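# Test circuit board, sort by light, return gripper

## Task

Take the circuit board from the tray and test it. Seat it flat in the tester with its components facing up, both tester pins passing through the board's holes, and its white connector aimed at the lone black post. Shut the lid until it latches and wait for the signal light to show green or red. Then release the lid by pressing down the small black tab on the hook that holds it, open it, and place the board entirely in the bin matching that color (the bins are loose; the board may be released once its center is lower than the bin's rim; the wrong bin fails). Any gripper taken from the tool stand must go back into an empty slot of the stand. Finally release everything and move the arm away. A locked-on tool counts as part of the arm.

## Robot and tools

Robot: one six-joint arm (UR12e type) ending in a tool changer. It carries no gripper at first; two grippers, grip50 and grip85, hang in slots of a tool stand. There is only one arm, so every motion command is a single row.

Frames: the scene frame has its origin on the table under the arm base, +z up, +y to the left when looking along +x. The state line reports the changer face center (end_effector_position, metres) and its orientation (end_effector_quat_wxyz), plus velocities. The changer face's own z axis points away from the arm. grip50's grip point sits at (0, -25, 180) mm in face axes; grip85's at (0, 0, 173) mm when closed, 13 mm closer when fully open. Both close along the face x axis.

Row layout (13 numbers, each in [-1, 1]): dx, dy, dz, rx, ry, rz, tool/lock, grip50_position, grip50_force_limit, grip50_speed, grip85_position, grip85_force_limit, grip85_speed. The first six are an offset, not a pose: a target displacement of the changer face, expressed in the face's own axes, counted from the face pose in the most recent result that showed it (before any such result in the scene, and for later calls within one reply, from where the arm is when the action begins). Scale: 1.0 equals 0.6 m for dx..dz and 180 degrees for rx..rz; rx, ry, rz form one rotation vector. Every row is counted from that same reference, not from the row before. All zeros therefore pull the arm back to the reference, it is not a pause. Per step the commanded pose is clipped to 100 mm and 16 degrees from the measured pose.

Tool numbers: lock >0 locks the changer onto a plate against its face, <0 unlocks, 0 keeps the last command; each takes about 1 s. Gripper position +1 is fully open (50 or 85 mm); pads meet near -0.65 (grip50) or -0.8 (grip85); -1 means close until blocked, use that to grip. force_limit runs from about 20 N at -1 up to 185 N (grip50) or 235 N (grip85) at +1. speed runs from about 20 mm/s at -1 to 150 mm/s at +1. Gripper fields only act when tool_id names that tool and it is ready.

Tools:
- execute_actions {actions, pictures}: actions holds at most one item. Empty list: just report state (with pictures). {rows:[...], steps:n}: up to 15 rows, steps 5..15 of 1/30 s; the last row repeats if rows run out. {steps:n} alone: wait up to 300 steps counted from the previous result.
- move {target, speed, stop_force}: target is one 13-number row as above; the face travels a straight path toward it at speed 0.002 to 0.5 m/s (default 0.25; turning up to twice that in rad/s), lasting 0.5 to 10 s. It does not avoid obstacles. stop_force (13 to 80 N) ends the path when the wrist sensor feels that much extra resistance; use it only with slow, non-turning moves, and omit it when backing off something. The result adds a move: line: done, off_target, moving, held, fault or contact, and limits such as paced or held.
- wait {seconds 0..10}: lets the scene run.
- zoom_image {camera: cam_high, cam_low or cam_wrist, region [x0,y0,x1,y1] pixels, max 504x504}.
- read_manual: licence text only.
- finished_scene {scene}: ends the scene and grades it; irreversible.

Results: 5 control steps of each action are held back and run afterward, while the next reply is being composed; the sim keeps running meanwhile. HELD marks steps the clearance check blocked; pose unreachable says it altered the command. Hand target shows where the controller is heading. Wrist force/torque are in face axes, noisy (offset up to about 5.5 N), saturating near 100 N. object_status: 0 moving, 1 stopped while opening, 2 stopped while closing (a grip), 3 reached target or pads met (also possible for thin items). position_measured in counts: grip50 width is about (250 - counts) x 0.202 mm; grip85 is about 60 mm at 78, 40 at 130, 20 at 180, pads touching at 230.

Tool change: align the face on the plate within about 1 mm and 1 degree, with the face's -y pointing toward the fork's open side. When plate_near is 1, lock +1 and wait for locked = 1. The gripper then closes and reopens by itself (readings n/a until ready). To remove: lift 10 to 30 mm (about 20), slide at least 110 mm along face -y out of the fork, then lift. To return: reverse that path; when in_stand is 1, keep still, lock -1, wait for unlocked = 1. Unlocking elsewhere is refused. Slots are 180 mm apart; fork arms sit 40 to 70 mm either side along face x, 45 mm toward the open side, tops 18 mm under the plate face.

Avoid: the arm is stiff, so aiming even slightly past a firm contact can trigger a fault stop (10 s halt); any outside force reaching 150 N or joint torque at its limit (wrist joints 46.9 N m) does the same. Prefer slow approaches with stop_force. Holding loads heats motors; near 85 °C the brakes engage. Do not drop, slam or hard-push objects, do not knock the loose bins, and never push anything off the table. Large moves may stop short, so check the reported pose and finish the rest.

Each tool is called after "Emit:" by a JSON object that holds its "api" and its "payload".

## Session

Emit:
{"api": "execute_actions", "payload": {"actions": []}}

Scene clock: 0.00 s of 14400.00 s.
end_effector_position=(+0.4226, +0.1912, +0.2120) locked=0 unlocked=1 plate_near=0 in_stand=0 unlock_refused=0 tool_id=none grip50_position_measured=n/a grip50_object_status=n/a grip85_position_measured=n/a grip85_object_status=n/a end_effector_quat_wxyz=(+0.015, -0.255, +0.965, -0.055) end_effector_velocity=(+0.000, +0.000, +0.000) end_effector_angular_velocity=(+0.000, +0.000, -0.000)
Joint positions: [-0.495 -1.788  2.599 -2.045 -0.944 -2.69 ]
Joint velocities: [ 0.     0.    -0.     0.001  0.    -0.   ]
Motor temperatures (°C, as the motors report them): [29 28 30 37 33 32]
Wrist force (N, on the end effector, along its own x y z axes, offset not removed): no reading
Wrist torque (N m, same axes, about the end effector's origin, offset not removed): no reading
Hand target: +0.423, +0.191, +0.212; +0.015, -0.255, +0.965, -0.055

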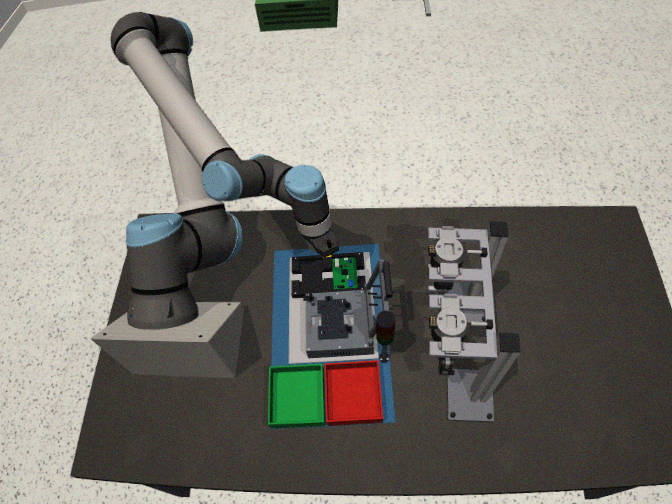

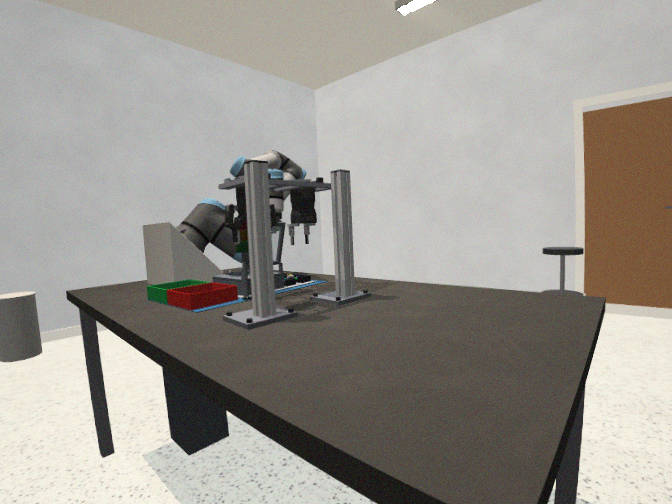

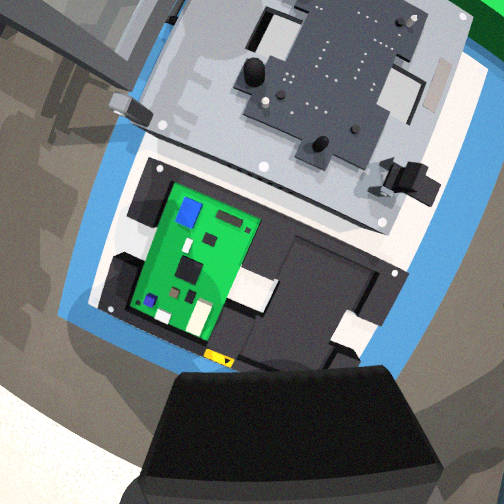

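Emit:
{"api": "move", "payload": {"target": [-0.1902,-0.7317,-0.3652,-0.0218,0.0381,0.6635,0,0,0,0,1,-0.5,0], "speed": 0.3}}

Scene clock: 4.50 s of 14400.00 s.
end_effector_position=(+0.7255, -0.1097, +0.4790) locked=0 unlocked=1 plate_near=0 in_stand=0 unlock_refused=0 tool_id=none grip50_position_measured=n/a grip50_object_status=n/a grip85_position_measured=n/a grip85_object_status=n/a end_effector_quat_wxyz=(-0.001, +0.706, +0.708, -0.000) end_effector_velocity=(+0.001, -0.001, +0.001) end_effector_angular_velocity=(+0.001, -0.001, -0.007)
Joint positions: [-0.739 -1.066  1.756 -1.646 -1.025 -0.939]
Joint velocities: [-0.     0.003 -0.004  0.002  0.001  0.007]
Motor temperatures (°C, as the motors report them): [29 28 30 37 33 32]
Wrist force (N, on the end effector, along its own x y z axes, offset not removed): [-3.1 -1.8 2.1]
Wrist torque (N m, same axes, about the end effector's origin, offset not removed): [-0.23 0.21 0.12]
Hand target: +0.726, -0.110, +0.479; -0.001, +0.707, +0.708, -0.000
Off the commanded pose: 0.001 m, 0 deg.
Kept back: nothing.
move: done

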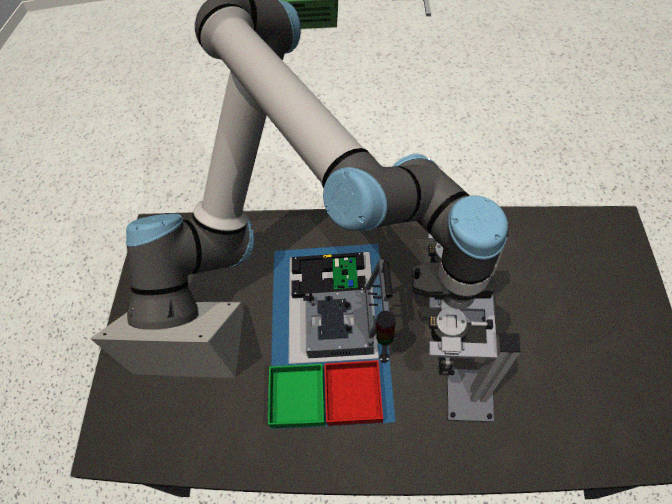

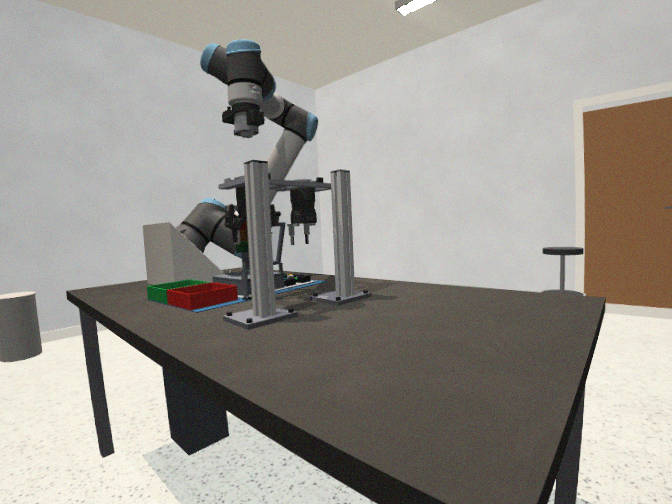

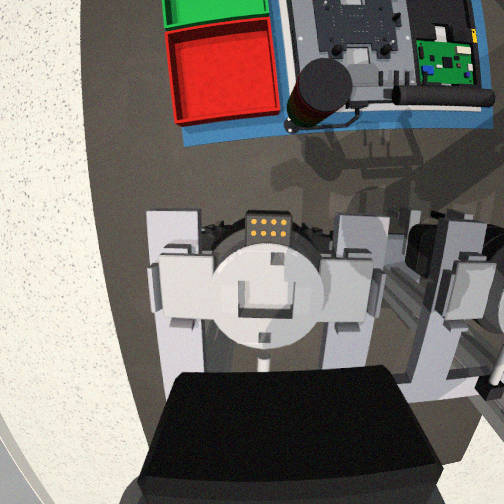

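Emit:
{"api": "move", "payload": {"target": [-0.0033,0.0017,0.17,0,0,0.0206,0,0,0,0,1,-0.5,0], "speed": 0.1}}

Emit:
{"api": "move", "payload": {"target": [0,0,0.04,0,0,0,0,0,0,0,1,-0.5,0], "speed": 0.006, "stop_force": 13}}

Scene clock: 6.20 s of 14400.00 s.
end_effector_position=(+0.7264, -0.1114, +0.3772) locked=0 unlocked=1 plate_near=0 in_stand=0 unlock_refused=0 tool_id=none grip50_position_measured=n/a grip50_object_status=n/a grip85_position_measured=n/a grip85_object_status=n/a end_effector_quat_wxyz=(-0.001, +0.729, +0.685, -0.000) end_effector_velocity=(-0.000, -0.000, -0.002) end_effector_angular_velocity=(+0.000, +0.001, -0.002)
Joint positions: [-0.673 -1.023  1.866 -1.833 -0.988 -0.809]
Joint velocities: [ 0.001  0.001  0.002 -0.003  0.     0.003]
Motor temperatures (°C, as the motors report them): [29 28 30 37 33 32]
Wrist force (N, on the end effector, along its own x y z axes, offset not removed): [-1.2 -0.9 0.3]
Wrist torque (N m, same axes, about the end effector's origin, offset not removed): [-0.14 0.04 0.07]
Hand target: +0.726, -0.111, +0.377; -0.001, +0.729, +0.685, -0.000
Off the commanded pose: 0.000 m, 0 deg.
Kept back: nothing.
move: done

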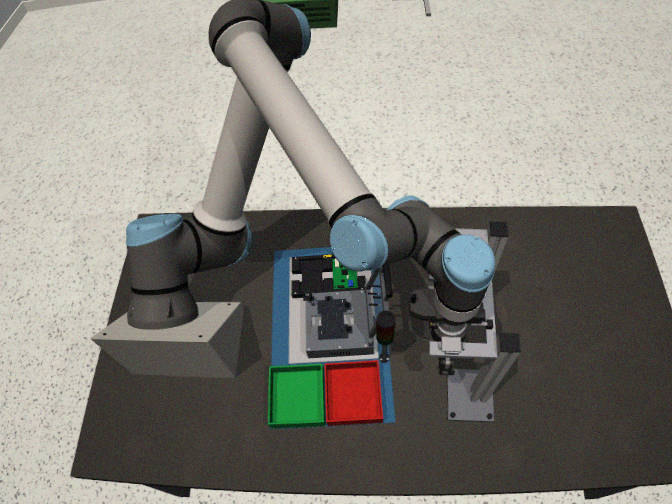

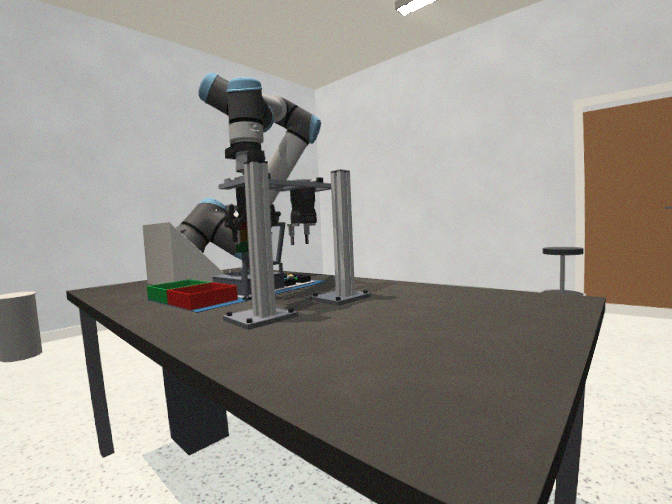

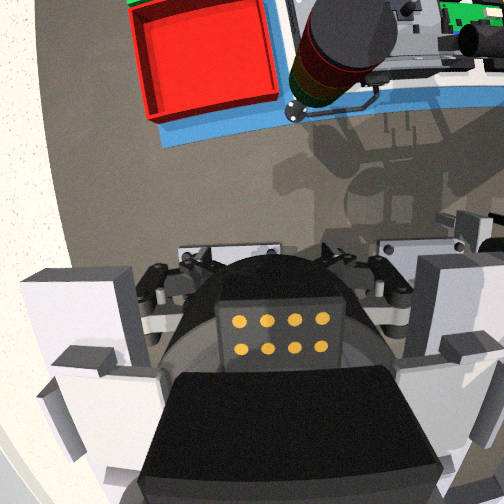

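Scene clock: 8.27 s of 14400.00 s.
end_effector_position=(+0.7263, -0.1115, +0.3668) locked=0 unlocked=1 plate_near=0 in_stand=0 unlock_refused=0 tool_id=none grip50_position_measured=n/a grip50_object_status=n/a grip85_position_measured=n/a grip85_object_status=n/a end_effector_quat_wxyz=(-0.001, +0.729, +0.685, +0.000) end_effector_velocity=(-0.000, -0.000, +0.002) end_effector_angular_velocity=(+0.001, +0.000, +0.000)
Joint positions: [-0.666 -1.018  1.876 -1.852 -0.984 -0.802]
Joint velocities: [-0.002 -0.001 -0.002  0.005 -0.001 -0.002]
Motor temperatures (°C, as the motors report them): [29 28 30 37 33 32]
Wrist force (N, on the end effector, along its own x y z axes, offset not removed): [-0.3 17.7 0.9]
Wrist torque (N m, same axes, about the end effector's origin, offset not removed): [-0.23 0.12 -0.09]
Hand target: +0.726, -0.111, +0.367; -0.001, +0.729, +0.685, -0.000
Off the commanded pose: 0.014 m, 0 deg.
Kept back: nothing.
move: contact

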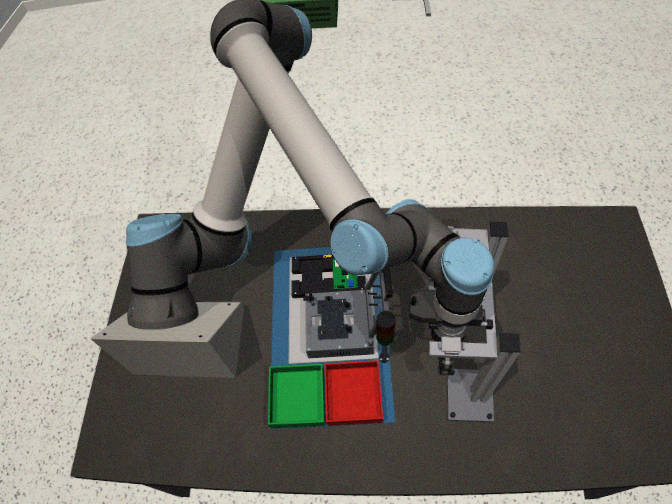

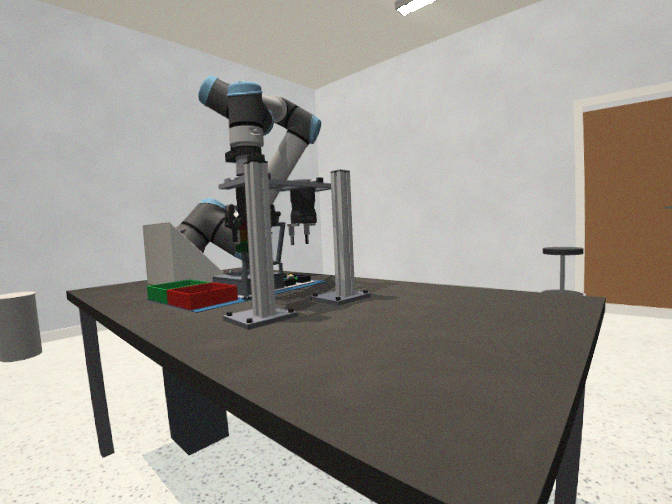

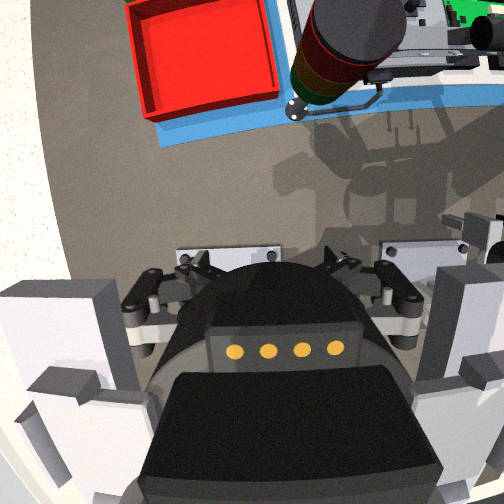

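Force pushes +y; shift +2 mm y and retry.

Emit:
{"api": "move", "payload": {"target": [0,0.0035,-0.003,0,0,0,0,0,0,0,1,-0.5,0], "speed": 0.01}}

Emit:
{"api": "move", "payload": {"target": [0,0,0.03,0,0,0,0,0,0,0,1,-0.5,0], "speed": 0.006, "stop_force": 13}}

Scene clock: 9.20 s of 14400.00 s.
end_effector_position=(+0.7284, -0.1116, +0.3686) locked=0 unlocked=1 plate_near=0 in_stand=0 unlock_refused=0 tool_id=none grip50_position_measured=n/a grip50_object_status=n/a grip85_position_measured=n/a grip85_object_status=n/a end_effector_quat_wxyz=(-0.001, +0.729, +0.685, -0.000) end_effector_velocity=(+0.001, +0.000, +0.000) end_effector_angular_velocity=(+0.001, -0.001, +0.001)
Joint positions: [-0.666 -1.016  1.87  -1.848 -0.984 -0.802]
Joint velocities: [ 0.     0.001 -0.002  0.001  0.001  0.   ]
Motor temperatures (°C, as the motors report them): [29 28 30 37 33 32]
Wrist force (N, on the end effector, along its own x y z axes, offset not removed): [-1.9 -2.4 1.4]
Wrist torque (N m, same axes, about the end effector's origin, offset not removed): [-0.16 0.02 0.09]
Hand target: +0.728, -0.112, +0.369; -0.001, +0.729, +0.685, +0.000
Off the commanded pose: 0.000 m, 0 deg.
Kept back: nothing.
move: done

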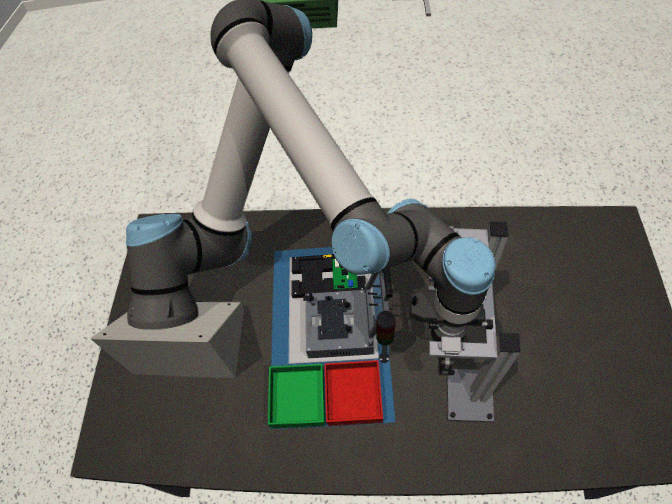

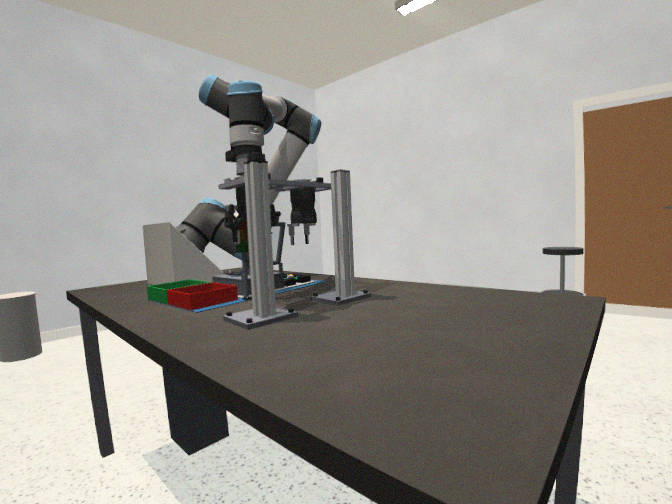

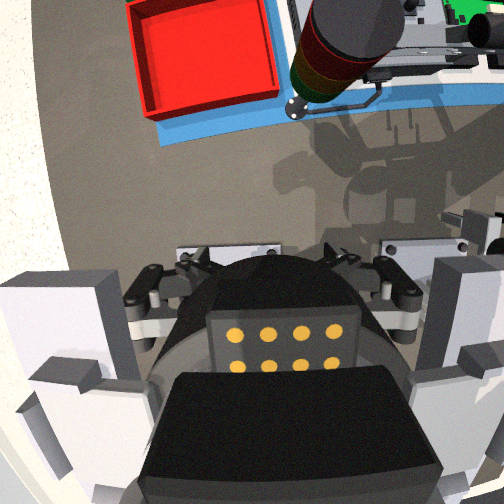

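Scene clock: 10.73 s of 14400.00 s.
end_effector_position=(+0.7284, -0.1115, +0.3615) locked=0 unlocked=1 plate_near=0 in_stand=1 unlock_refused=0 tool_id=none grip50_position_measured=n/a grip50_object_status=n/a grip85_position_measured=n/a grip85_object_status=n/a end_effector_quat_wxyz=(-0.001, +0.729, +0.685, +0.000) end_effector_velocity=(-0.000, -0.000, +0.001) end_effector_angular_velocity=(+0.001, +0.001, -0.000)
Joint positions: [-0.661 -1.012  1.877 -1.861 -0.981 -0.797]
Joint velocities: [-0.001 -0.    -0.002  0.004 -0.001 -0.002]
Motor temperatures (°C, as the motors report them): [29 28 30 37 33 32]
Wrist force (N, on the end effector, along its own x y z axes, offset not removed): [30.6 3.9 -15.4]
Wrist torque (N m, same axes, about the end effector's origin, offset not removed): [-0.44 0.71 -0.40]
Hand target: +0.728, -0.112, +0.362; -0.001, +0.729, +0.685, +0.000
Off the commanded pose: 0.011 m, 0 deg.
Kept back: nothing.
move: contact

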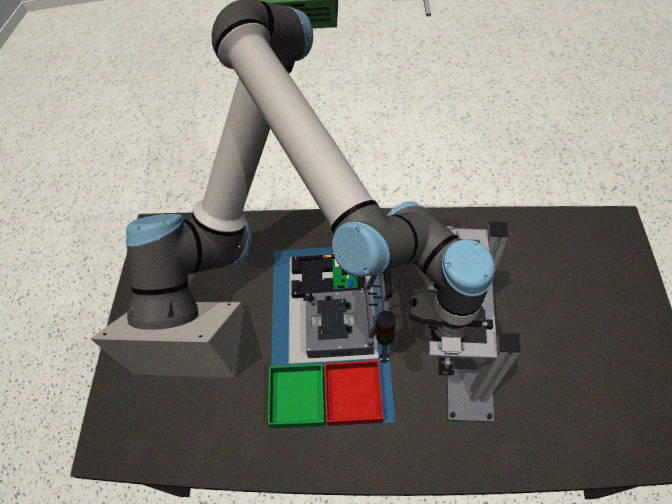

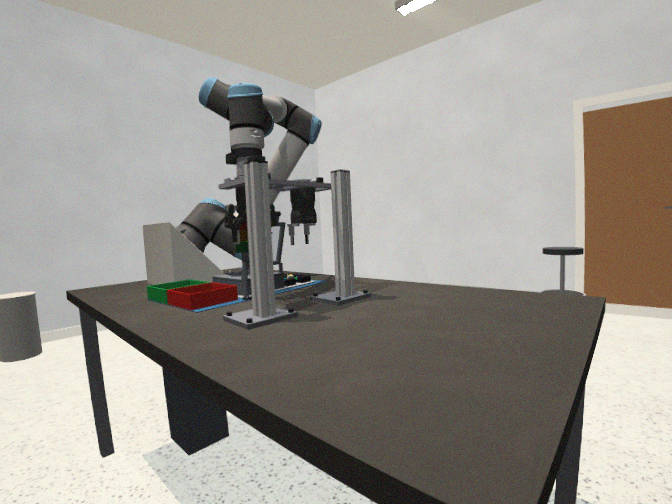

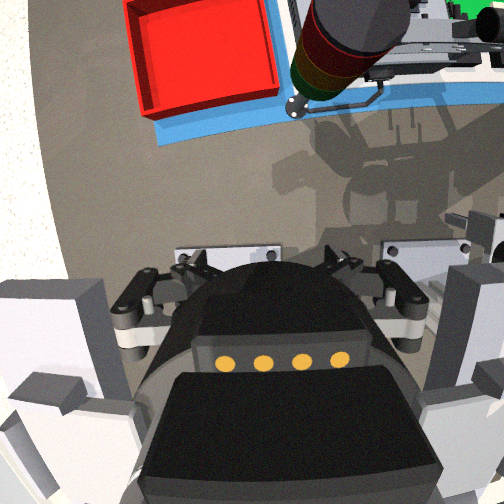

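Emit:
{"api": "move", "payload": {"target": [0.0022,0,-0.001,0,0,0,0,0,0,0,1,-0.5,0], "speed": 0.005}}

Emit:
{"api": "move", "payload": {"target": [0,0,0.01,0,0,0,0,0,0,0,1,-0.5,0], "speed": 0.004, "stop_force": 13}}

Scene clock: 11.67 s of 14400.00 s.
end_effector_position=(+0.7284, -0.1103, +0.3621) locked=0 unlocked=1 plate_near=0 in_stand=1 unlock_refused=0 tool_id=none grip50_position_measured=n/a grip50_object_status=n/a grip85_position_measured=n/a grip85_object_status=n/a end_effector_quat_wxyz=(-0.001, +0.729, +0.685, +0.000) end_effector_velocity=(-0.000, +0.000, +0.000) end_effector_angular_velocity=(-0.000, +0.001, -0.002)
Joint positions: [-0.66  -1.014  1.877 -1.86  -0.981 -0.796]
Joint velocities: [ 0.    -0.001  0.     0.001 -0.     0.002]
Motor temperatures (°C, as the motors report them): [29 28 30 37 33 32]
Wrist force (N, on the end effector, along its own x y z axes, offset not removed): [-4.0 0.3 3.3]
Wrist torque (N m, same axes, about the end effector's origin, offset not removed): [0.06 0.24 0.14]
Hand target: +0.728, -0.110, +0.362; -0.001, +0.729, +0.685, +0.000
Off the commanded pose: 0.000 m, 0 deg.
Kept back: nothing.
move: done

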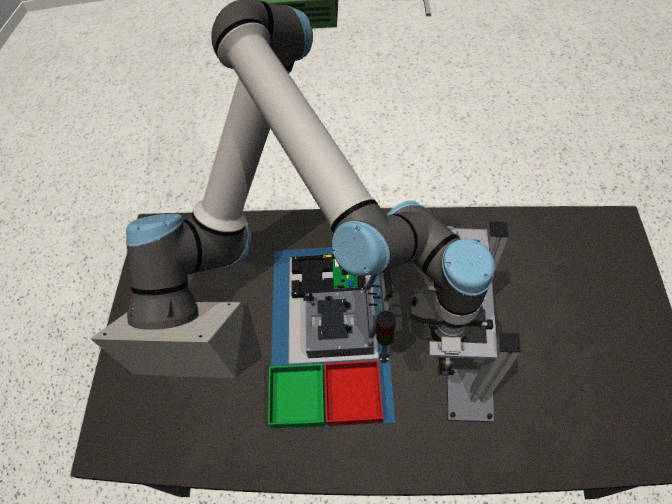

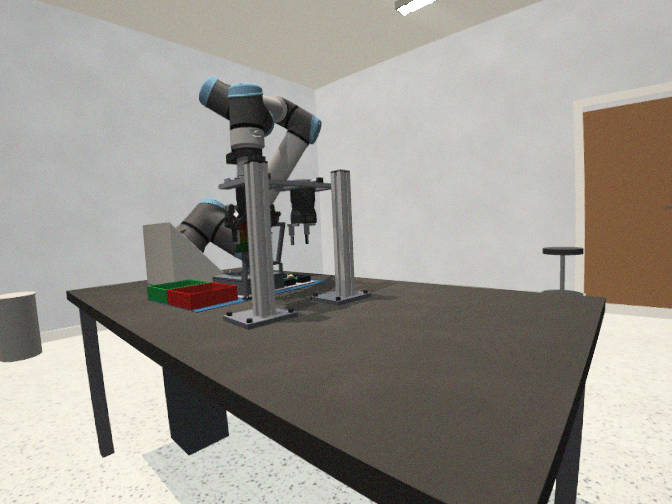

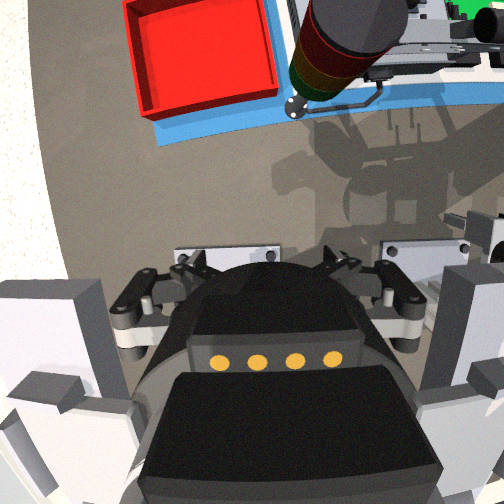

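Scene clock: 12.53 s of 14400.00 s.
end_effector_position=(+0.7285, -0.1103, +0.3601) locked=0 unlocked=1 plate_near=1 in_stand=1 unlock_refused=0 tool_id=none grip50_position_measured=n/a grip50_object_status=n/a grip85_position_measured=n/a grip85_object_status=n/a end_effector_quat_wxyz=(-0.001, +0.729, +0.685, +0.000) end_effector_velocity=(-0.000, -0.000, +0.000) end_effector_angular_velocity=(+0.002, +0.001, -0.001)
Joint positions: [-0.659 -1.013  1.879 -1.864 -0.98  -0.795]
Joint velocities: [-0.001 -0.    -0.     0.003  0.    -0.001]
Motor temperatures (°C, as the motors report them): [29 28 30 37 33 32]
Wrist force (N, on the end effector, along its own x y z axes, offset not removed): [-1.3 3.9 -27.2]
Wrist torque (N m, same axes, about the end effector's origin, offset not removed): [-0.72 -0.47 -0.13]
Hand target: +0.728, -0.110, +0.360; -0.001, +0.729, +0.685, +0.000
Off the commanded pose: 0.004 m, 0 deg.
Kept back: nothing.
move: contact

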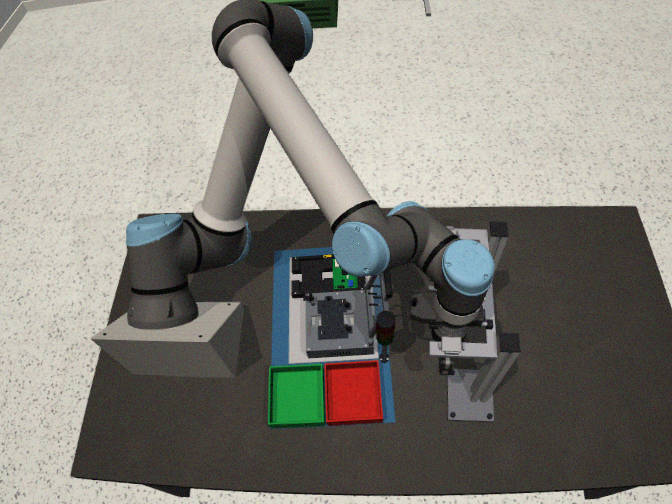

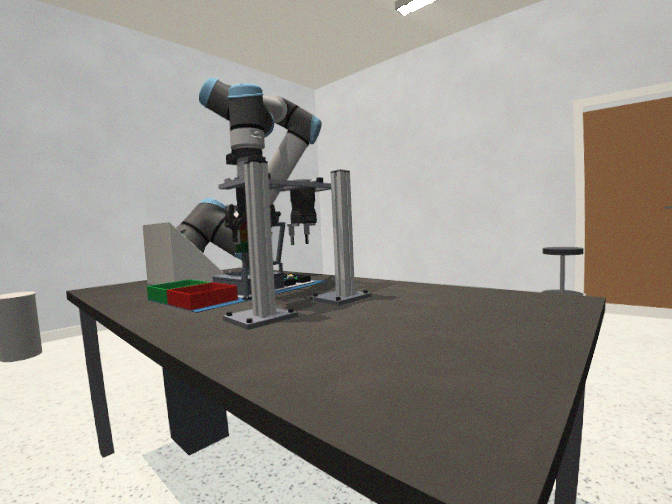

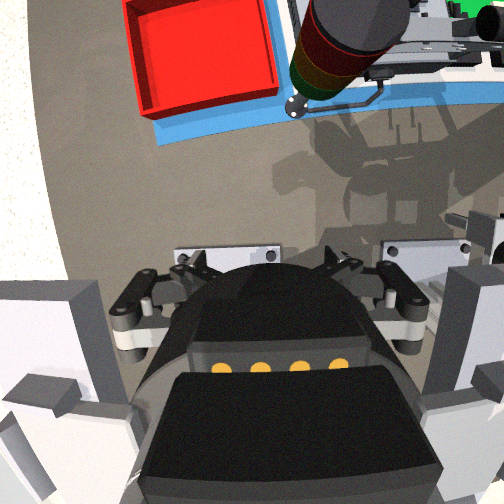

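Emit:
{"api": "execute_actions", "payload": {"actions": [{"rows":[[0,0,0,0,0,0,1,0,0,0,-1,-0.5,1]],"steps":15}]}}

Emit:
{"api": "execute_actions", "payload": {"actions": [{"steps":30}]}}

Emit:
{"api": "move", "payload": {"target": [0,0,-0.0333,0,0,0,0,0,0,0,-1,-0.5,1], "speed": 0.03}}

Emit:
{"api": "move", "payload": {"target": [0,-0.158,0,0,0,0,0,0,0,0,-1,-0.5,1], "speed": 0.05, "stop_force": 15}}

Scene clock: 13.20 s of 14400.00 s.
end_effector_position=(+0.7285, -0.1103, +0.3603) locked=0 unlocked=0 plate_near=1 in_stand=1 unlock_refused=0 tool_id=none grip50_position_measured=n/a grip50_object_status=n/a grip85_position_measured=n/a grip85_object_status=n/a end_effector_quat_wxyz=(-0.001, +0.729, +0.685, +0.000) end_effector_velocity=(+0.000, +0.000, -0.000) end_effector_angular_velocity=(-0.001, -0.001, +0.001)
Joint positions: [-0.659 -1.013  1.879 -1.864 -0.98  -0.795]
Joint velocities: [ 0.001 -0.     0.    -0.002  0.     0.001]
Motor temperatures (°C, as the motors report them): [29 28 30 37 33 32]
Wrist force (N, on the end effector, along its own x y z axes, offset not removed): [-3.0 -3.6 -23.9]
Wrist torque (N m, same axes, about the end effector's origin, offset not removed): [-0.41 -0.26 0.00]
Steps of this call (steps 1 to 10: nothing new was sent; steps 11 to 20: the first 10 steps of this action). Readings (end_effector_position | what the end effector reports):
11: (+0.7285, -0.1103, +0.3603) | locked=0 unlocked=0 plate_near=1 in_stand=1 unlock_refused=0 tool_id=none grip50_position_measured=n/a grip50_object_status=n/a grip85_position_measured=n/a grip85_object_status=n/a
12: (+0.7285, -0.1103, +0.3603) | locked=0 unlocked=0 plate_near=1 in_stand=1 unlock_refused=0 tool_id=none grip50_position_measured=n/a grip50_object_status=n/a grip85_position_measured=n/a grip85_object_status=n/a
14: (+0.7285, -0.1103, +0.3603) | locked=0 unlocked=0 plate_near=1 in_stand=1 unlock_refused=0 tool_id=none grip50_position_measured=n/a grip50_object_status=n/a grip85_position_measured=n/a grip85_object_status=n/a
18: (+0.7285, -0.1103, +0.3603) | locked=0 unlocked=0 plate_near=1 in_stand=1 unlock_refused=0 tool_id=none grip50_position_measured=n/a grip50_object_status=n/a grip85_position_measured=n/a grip85_object_status=n/a
20: the state above

Scene clock: 14.20 s of 14400.00 s.
end_effector_position=(+0.7286, -0.1103, +0.3602) locked=1 unlocked=0 plate_near=1 in_stand=1 unlock_refused=0 tool_id=grip85 grip50_position_measured=n/a grip50_object_status=n/a grip85_position_measured=n/a grip85_object_status=n/a end_effector_quat_wxyz=(-0.001, +0.729, +0.685, +0.000) end_effector_velocity=(-0.000, -0.000, -0.000) end_effector_angular_velocity=(-0.000, +0.001, -0.002)
Joint positions: [-0.659 -1.013  1.879 -1.864 -0.98  -0.795]
Joint velocities: [ 0.     0.     0.     0.    -0.001  0.001]
Motor temperatures (°C, as the motors report them): [29 28 30 37 33 32]
Wrist force (N, on the end effector, along its own x y z axes, offset not removed): [5.5 -3.2 -44.0]
Wrist torque (N m, same axes, about the end effector's origin, offset not removed): [-0.78 -2.72 0.33]
Hand target: +0.729, -0.110, +0.360; -0.001, +0.729, +0.685, +0.000
Off the commanded pose: 0.000 m, 0 deg.
Kept back: nothing.
Steps of this call (steps 1 to 5: the last 5 steps of your previous action; steps 6 to 30: nothing new was sent). Readings (end_effector_position | what the end effector reports):
1: (+0.7286, -0.1103, +0.3603) | locked=0 unlocked=0 plate_near=1 in_stand=1 unlock_refused=0 tool_id=none grip50_position_measured=n/a grip50_object_status=n/a grip85_position_measured=n/a grip85_object_status=n/a
2: (+0.7286, -0.1103, +0.3603) | locked=0 unlocked=0 plate_near=1 in_stand=1 unlock_refused=0 tool_id=none grip50_position_measured=n/a grip50_object_status=n/a grip85_position_measured=n/a grip85_object_status=n/a
4: (+0.7286, -0.1103, +0.3603) | locked=0 unlocked=0 plate_near=1 in_stand=1 unlock_refused=0 tool_id=none grip50_position_measured=n/a grip50_object_status=n/a grip85_position_measured=n/a grip85_object_status=n/a
8: (+0.7286, -0.1103, +0.3602) | locked=0 unlocked=0 plate_near=1 in_stand=1 unlock_refused=0 tool_id=none grip50_position_measured=n/a grip50_object_status=n/a grip85_position_measured=n/a grip85_object_status=n/a
30: the state above

Scene clock: 15.20 s of 14400.00 s.
end_effector_position=(+0.7286, -0.1103, +0.3800) locked=1 unlocked=0 plate_near=1 in_stand=0 unlock_refused=0 tool_id=grip85 grip50_position_measured=n/a grip50_object_status=n/a grip85_position_measured=n/a grip85_object_status=n/a end_effector_quat_wxyz=(-0.001, +0.729, +0.685, +0.000) end_effector_velocity=(+0.000, -0.000, +0.002) end_effector_angular_velocity=(+0.000, +0.000, -0.000)
Joint positions: [-0.673 -1.024  1.86  -1.827 -0.987 -0.808]
Joint velocities: [-0.001 -0.001 -0.002  0.003 -0.001 -0.001]
Motor temperatures (°C, as the motors report them): [29 28 30 37 33 32]
Wrist force (N, on the end effector, along its own x y z axes, offset not removed): [-0.7 -1.5 2.2]
Wrist torque (N m, same axes, about the end effector's origin, offset not removed): [-0.12 -0.09 0.15]
Hand target: +0.729, -0.110, +0.380; -0.001, +0.729, +0.685, +0.000
Off the commanded pose: 0.000 m, 0 deg.
Kept back: nothing.
move: done

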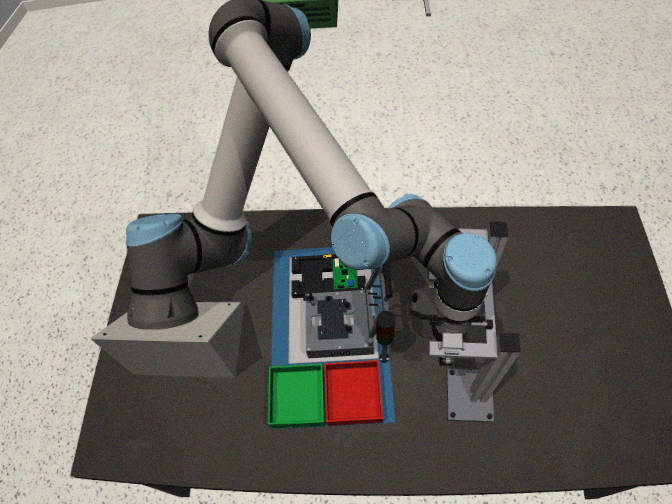

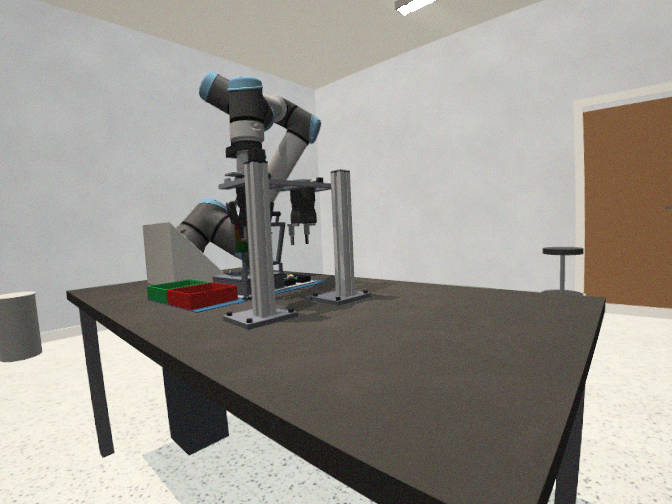

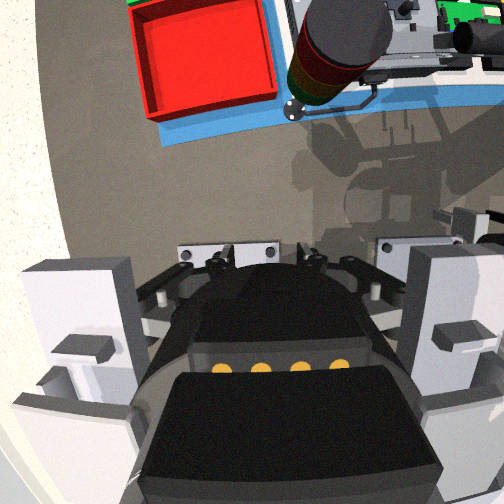

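Scene clock: 18.23 s of 14400.00 s.
end_effector_position=(+0.6340, -0.1044, +0.3800) locked=1 unlocked=0 plate_near=1 in_stand=0 unlock_refused=0 tool_id=grip85 grip50_position_measured=n/a grip50_object_status=n/a grip85_position_measured=231 grip85_object_status=3 end_effector_quat_wxyz=(-0.001, +0.729, +0.685, +0.000) end_effector_velocity=(+0.000, +0.000, +0.000) end_effector_angular_velocity=(+0.000, -0.001, -0.000)
Joint positions: [-0.752 -1.131  2.028 -1.846 -1.032 -0.886]
Joint velocities: [-0.    -0.    -0.    -0.001  0.001  0.001]
Motor temperatures (°C, as the motors report them): [29 28 30 37 33 32]
Wrist force (N, on the end effector, along its own x y z axes, offset not removed): [-1.1 -2.8 0.8]
Wrist torque (N m, same axes, about the end effector's origin, offset not removed): [-0.19 0.04 -0.08]
Hand target: +0.634, -0.104, +0.380; -0.001, +0.729, +0.685, +0.000
Off the commanded pose: 0.000 m, 0 deg.
Kept back: nothing.
move: done

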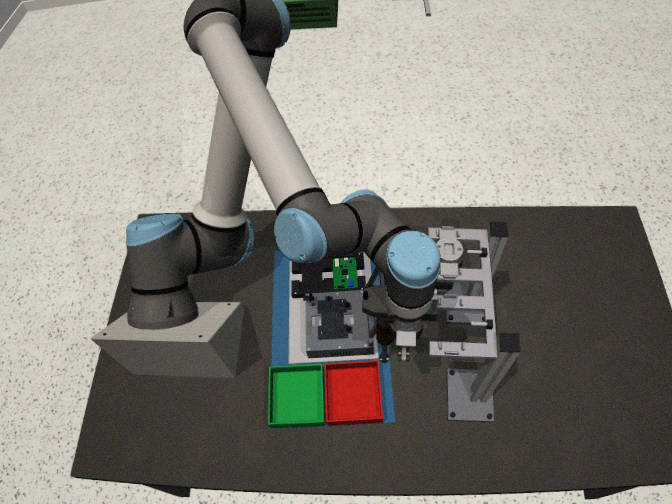

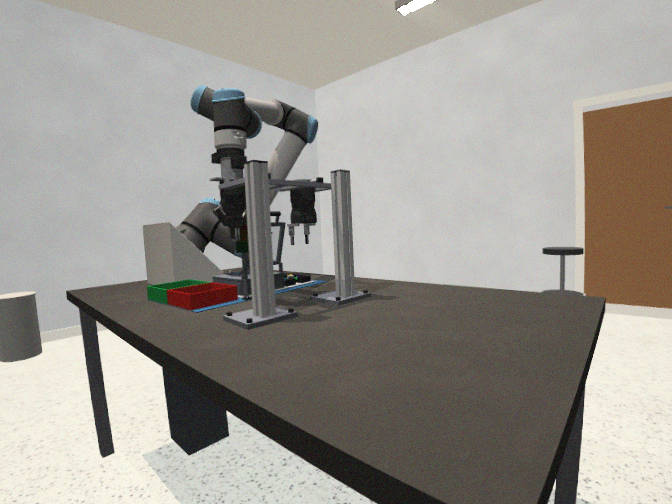

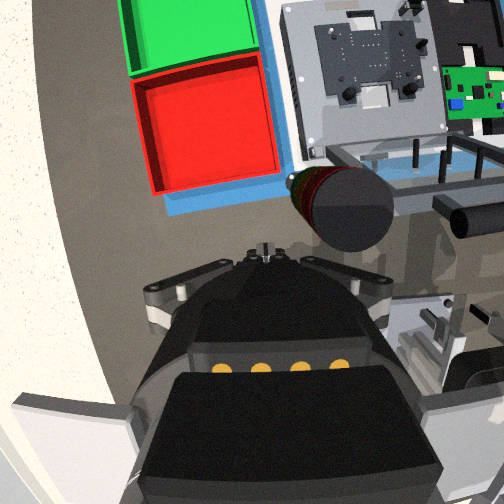

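Looks clear of the forks; lift slowly.

Emit:
{"api": "move", "payload": {"target": [0,-0.01,-0.2,0,0,0,0,0,0,0,-1,-0.5,1], "speed": 0.06, "stop_force": 15}}

Scene clock: 20.87 s of 14400.00 s.
end_effector_position=(+0.6281, -0.1043, +0.4999) locked=1 unlocked=0 plate_near=1 in_stand=0 unlock_refused=0 tool_id=grip85 grip50_position_measured=n/a grip50_object_status=n/a grip85_position_measured=231 grip85_object_status=3 end_effector_quat_wxyz=(-0.001, +0.729, +0.685, +0.000) end_effector_velocity=(+0.000, +0.000, +0.002) end_effector_angular_velocity=(-0.000, -0.000, +0.001)
Joint positions: [-0.838 -1.185  1.895 -1.621 -1.083 -0.965]
Joint velocities: [-0.001 -0.    -0.002  0.003 -0.001 -0.001]
Motor temperatures (°C, as the motors report them): [29 28 30 37 33 32]
Wrist force (N, on the end effector, along its own x y z axes, offset not removed): [0.8 -4.7 0.7]
Wrist torque (N m, same axes, about the end effector's origin, offset not removed): [-0.20 -0.07 -0.02]
Hand target: +0.628, -0.104, +0.500; -0.001, +0.729, +0.685, +0.000
Off the commanded pose: 0.000 m, 0 deg.
Kept back: nothing.
move: done

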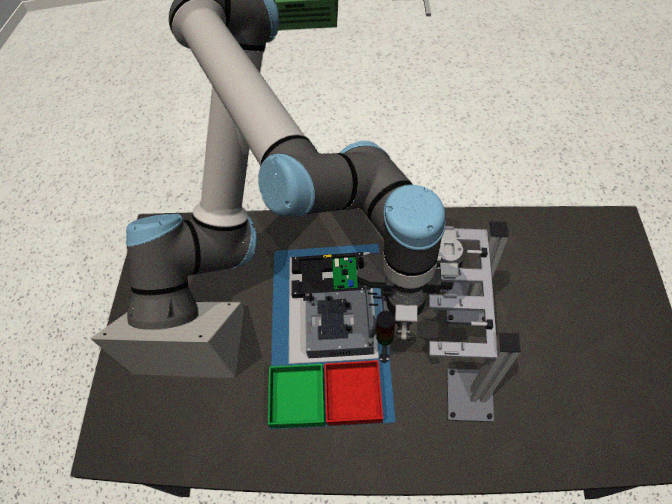

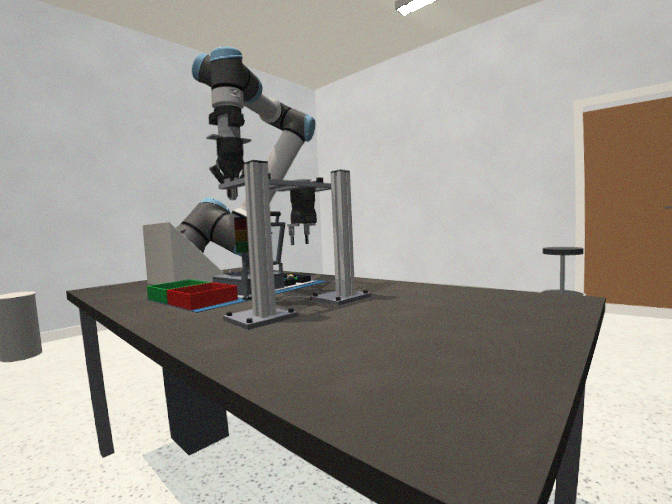

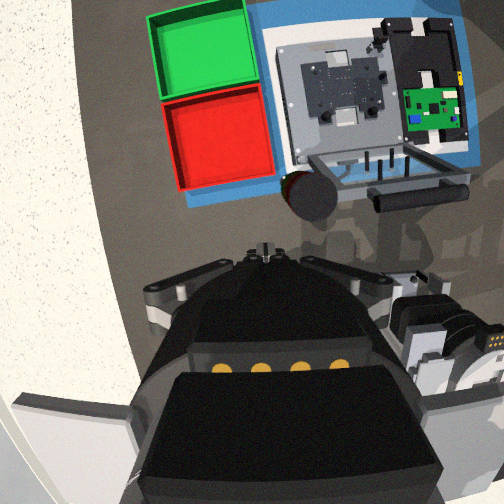

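Emit:
{"api": "move", "payload": {"target": [0.4408,-0.2682,0,0,0,-0.542,0,0,0,0,1,-0.5,1], "speed": 0.25}}

Emit:
{"api": "move", "payload": {"target": [0,0,0.3,0,0,0,0,0,0,0,1,-0.5,1], "speed": 0.15}}

Scene clock: 25.13 s of 14400.00 s.
end_effector_position=(+0.4838, +0.1693, +0.5004) locked=1 unlocked=0 plate_near=1 in_stand=0 unlock_refused=0 tool_id=grip85 grip50_position_measured=n/a grip50_object_status=n/a grip85_position_measured=3 grip85_object_status=3 end_effector_quat_wxyz=(-0.000, -0.034, +0.999, +0.000) end_effector_velocity=(-0.001, +0.001, -0.000) end_effector_angular_velocity=(+0.001, +0.001, +0.011)
Joint positions: [-0.807 -1.735  2.119 -1.308 -1.065 -2.639]
Joint velocities: [ 0.    -0.003  0.     0.004 -0.    -0.012]
Motor temperatures (°C, as the motors report them): [29 28 30 37 33 32]
Wrist force (N, on the end effector, along its own x y z axes, offset not removed): [-5.7 -2.8 -1.1]
Wrist torque (N m, same axes, about the end effector's origin, offset not removed): [-0.23 0.43 0.15]
Hand target: +0.484, +0.169, +0.500; -0.000, -0.035, +0.999, +0.001
Off the commanded pose: 0.000 m, 0 deg.
Kept back: nothing.
move: done

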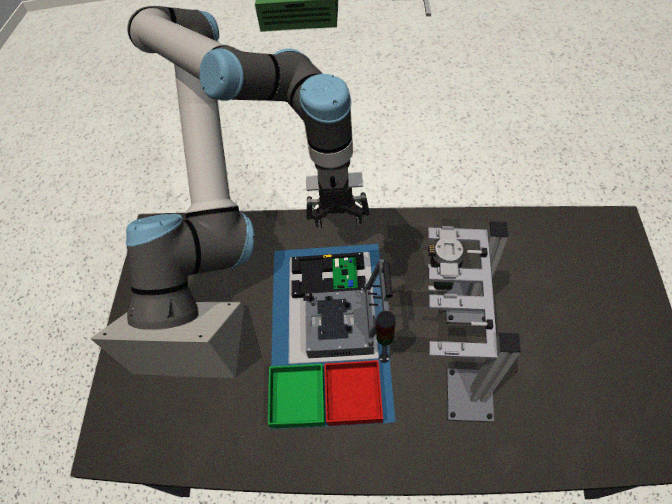

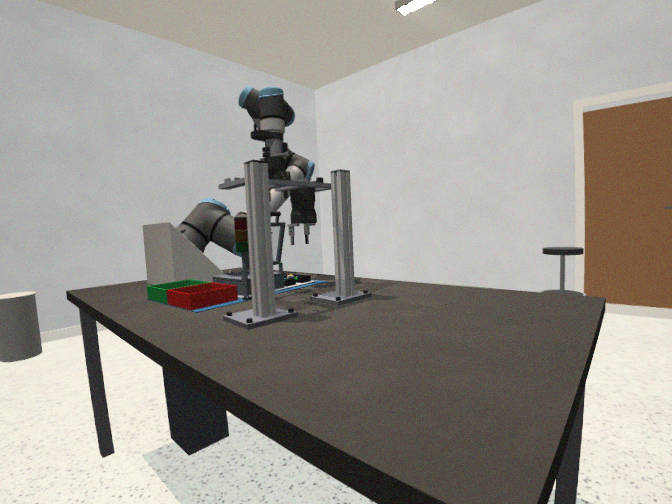

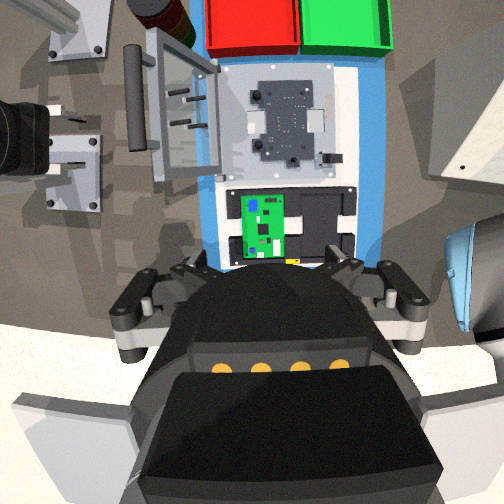

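Scene clock: 26.83 s of 14400.00 s.
end_effector_position=(+0.4837, +0.1696, +0.3206) locked=1 unlocked=0 plate_near=1 in_stand=0 unlock_refused=0 tool_id=grip85 grip50_position_measured=n/a grip50_object_status=n/a grip85_position_measured=3 grip85_object_status=3 end_effector_quat_wxyz=(-0.000, -0.034, +0.999, +0.000) end_effector_velocity=(+0.000, -0.000, -0.002) end_effector_angular_velocity=(-0.001, -0.000, -0.000)
Joint positions: [-0.614 -1.701  2.366 -1.69  -0.956 -2.451]
Joint velocities: [ 0.003  0.002  0.002 -0.007  0.     0.004]
Motor temperatures (°C, as the motors report them): [29 28 30 37 33 32]
Wrist force (N, on the end effector, along its own x y z axes, offset not removed): [0.6 1.0 -1.4]
Wrist torque (N m, same axes, about the end effector's origin, offset not removed): [0.03 -0.05 0.02]
Hand target: +0.484, +0.170, +0.320; -0.000, -0.034, +0.999, +0.000
Off the commanded pose: 0.000 m, 0 deg.
Kept back: nothing.
move: done

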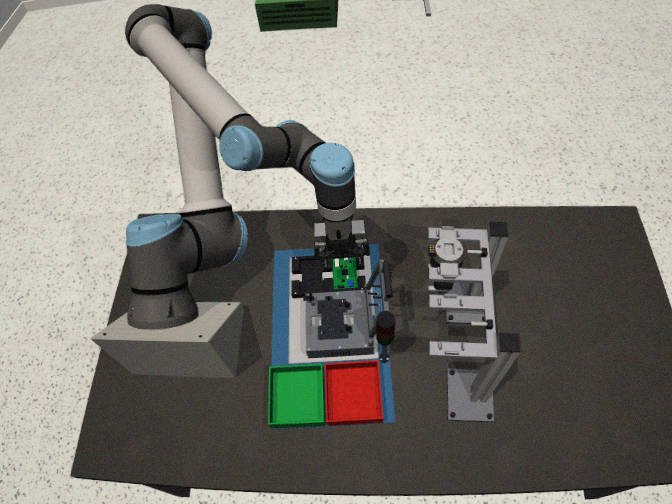

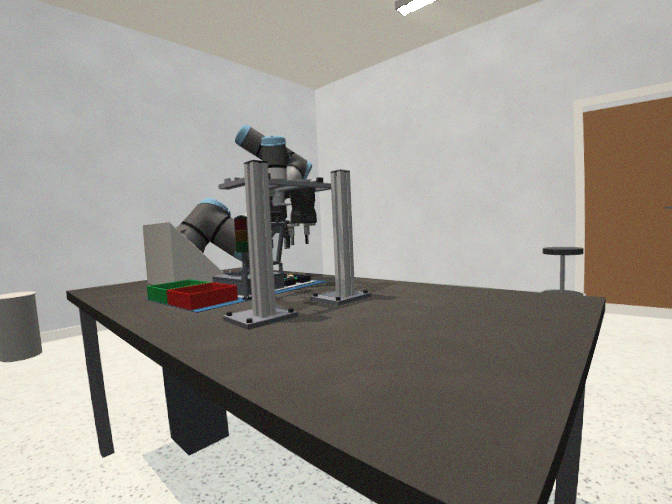

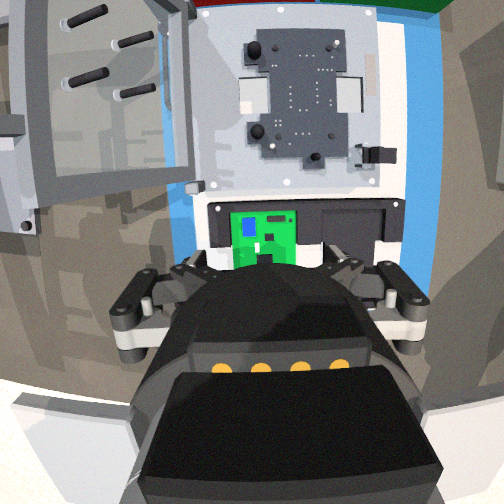

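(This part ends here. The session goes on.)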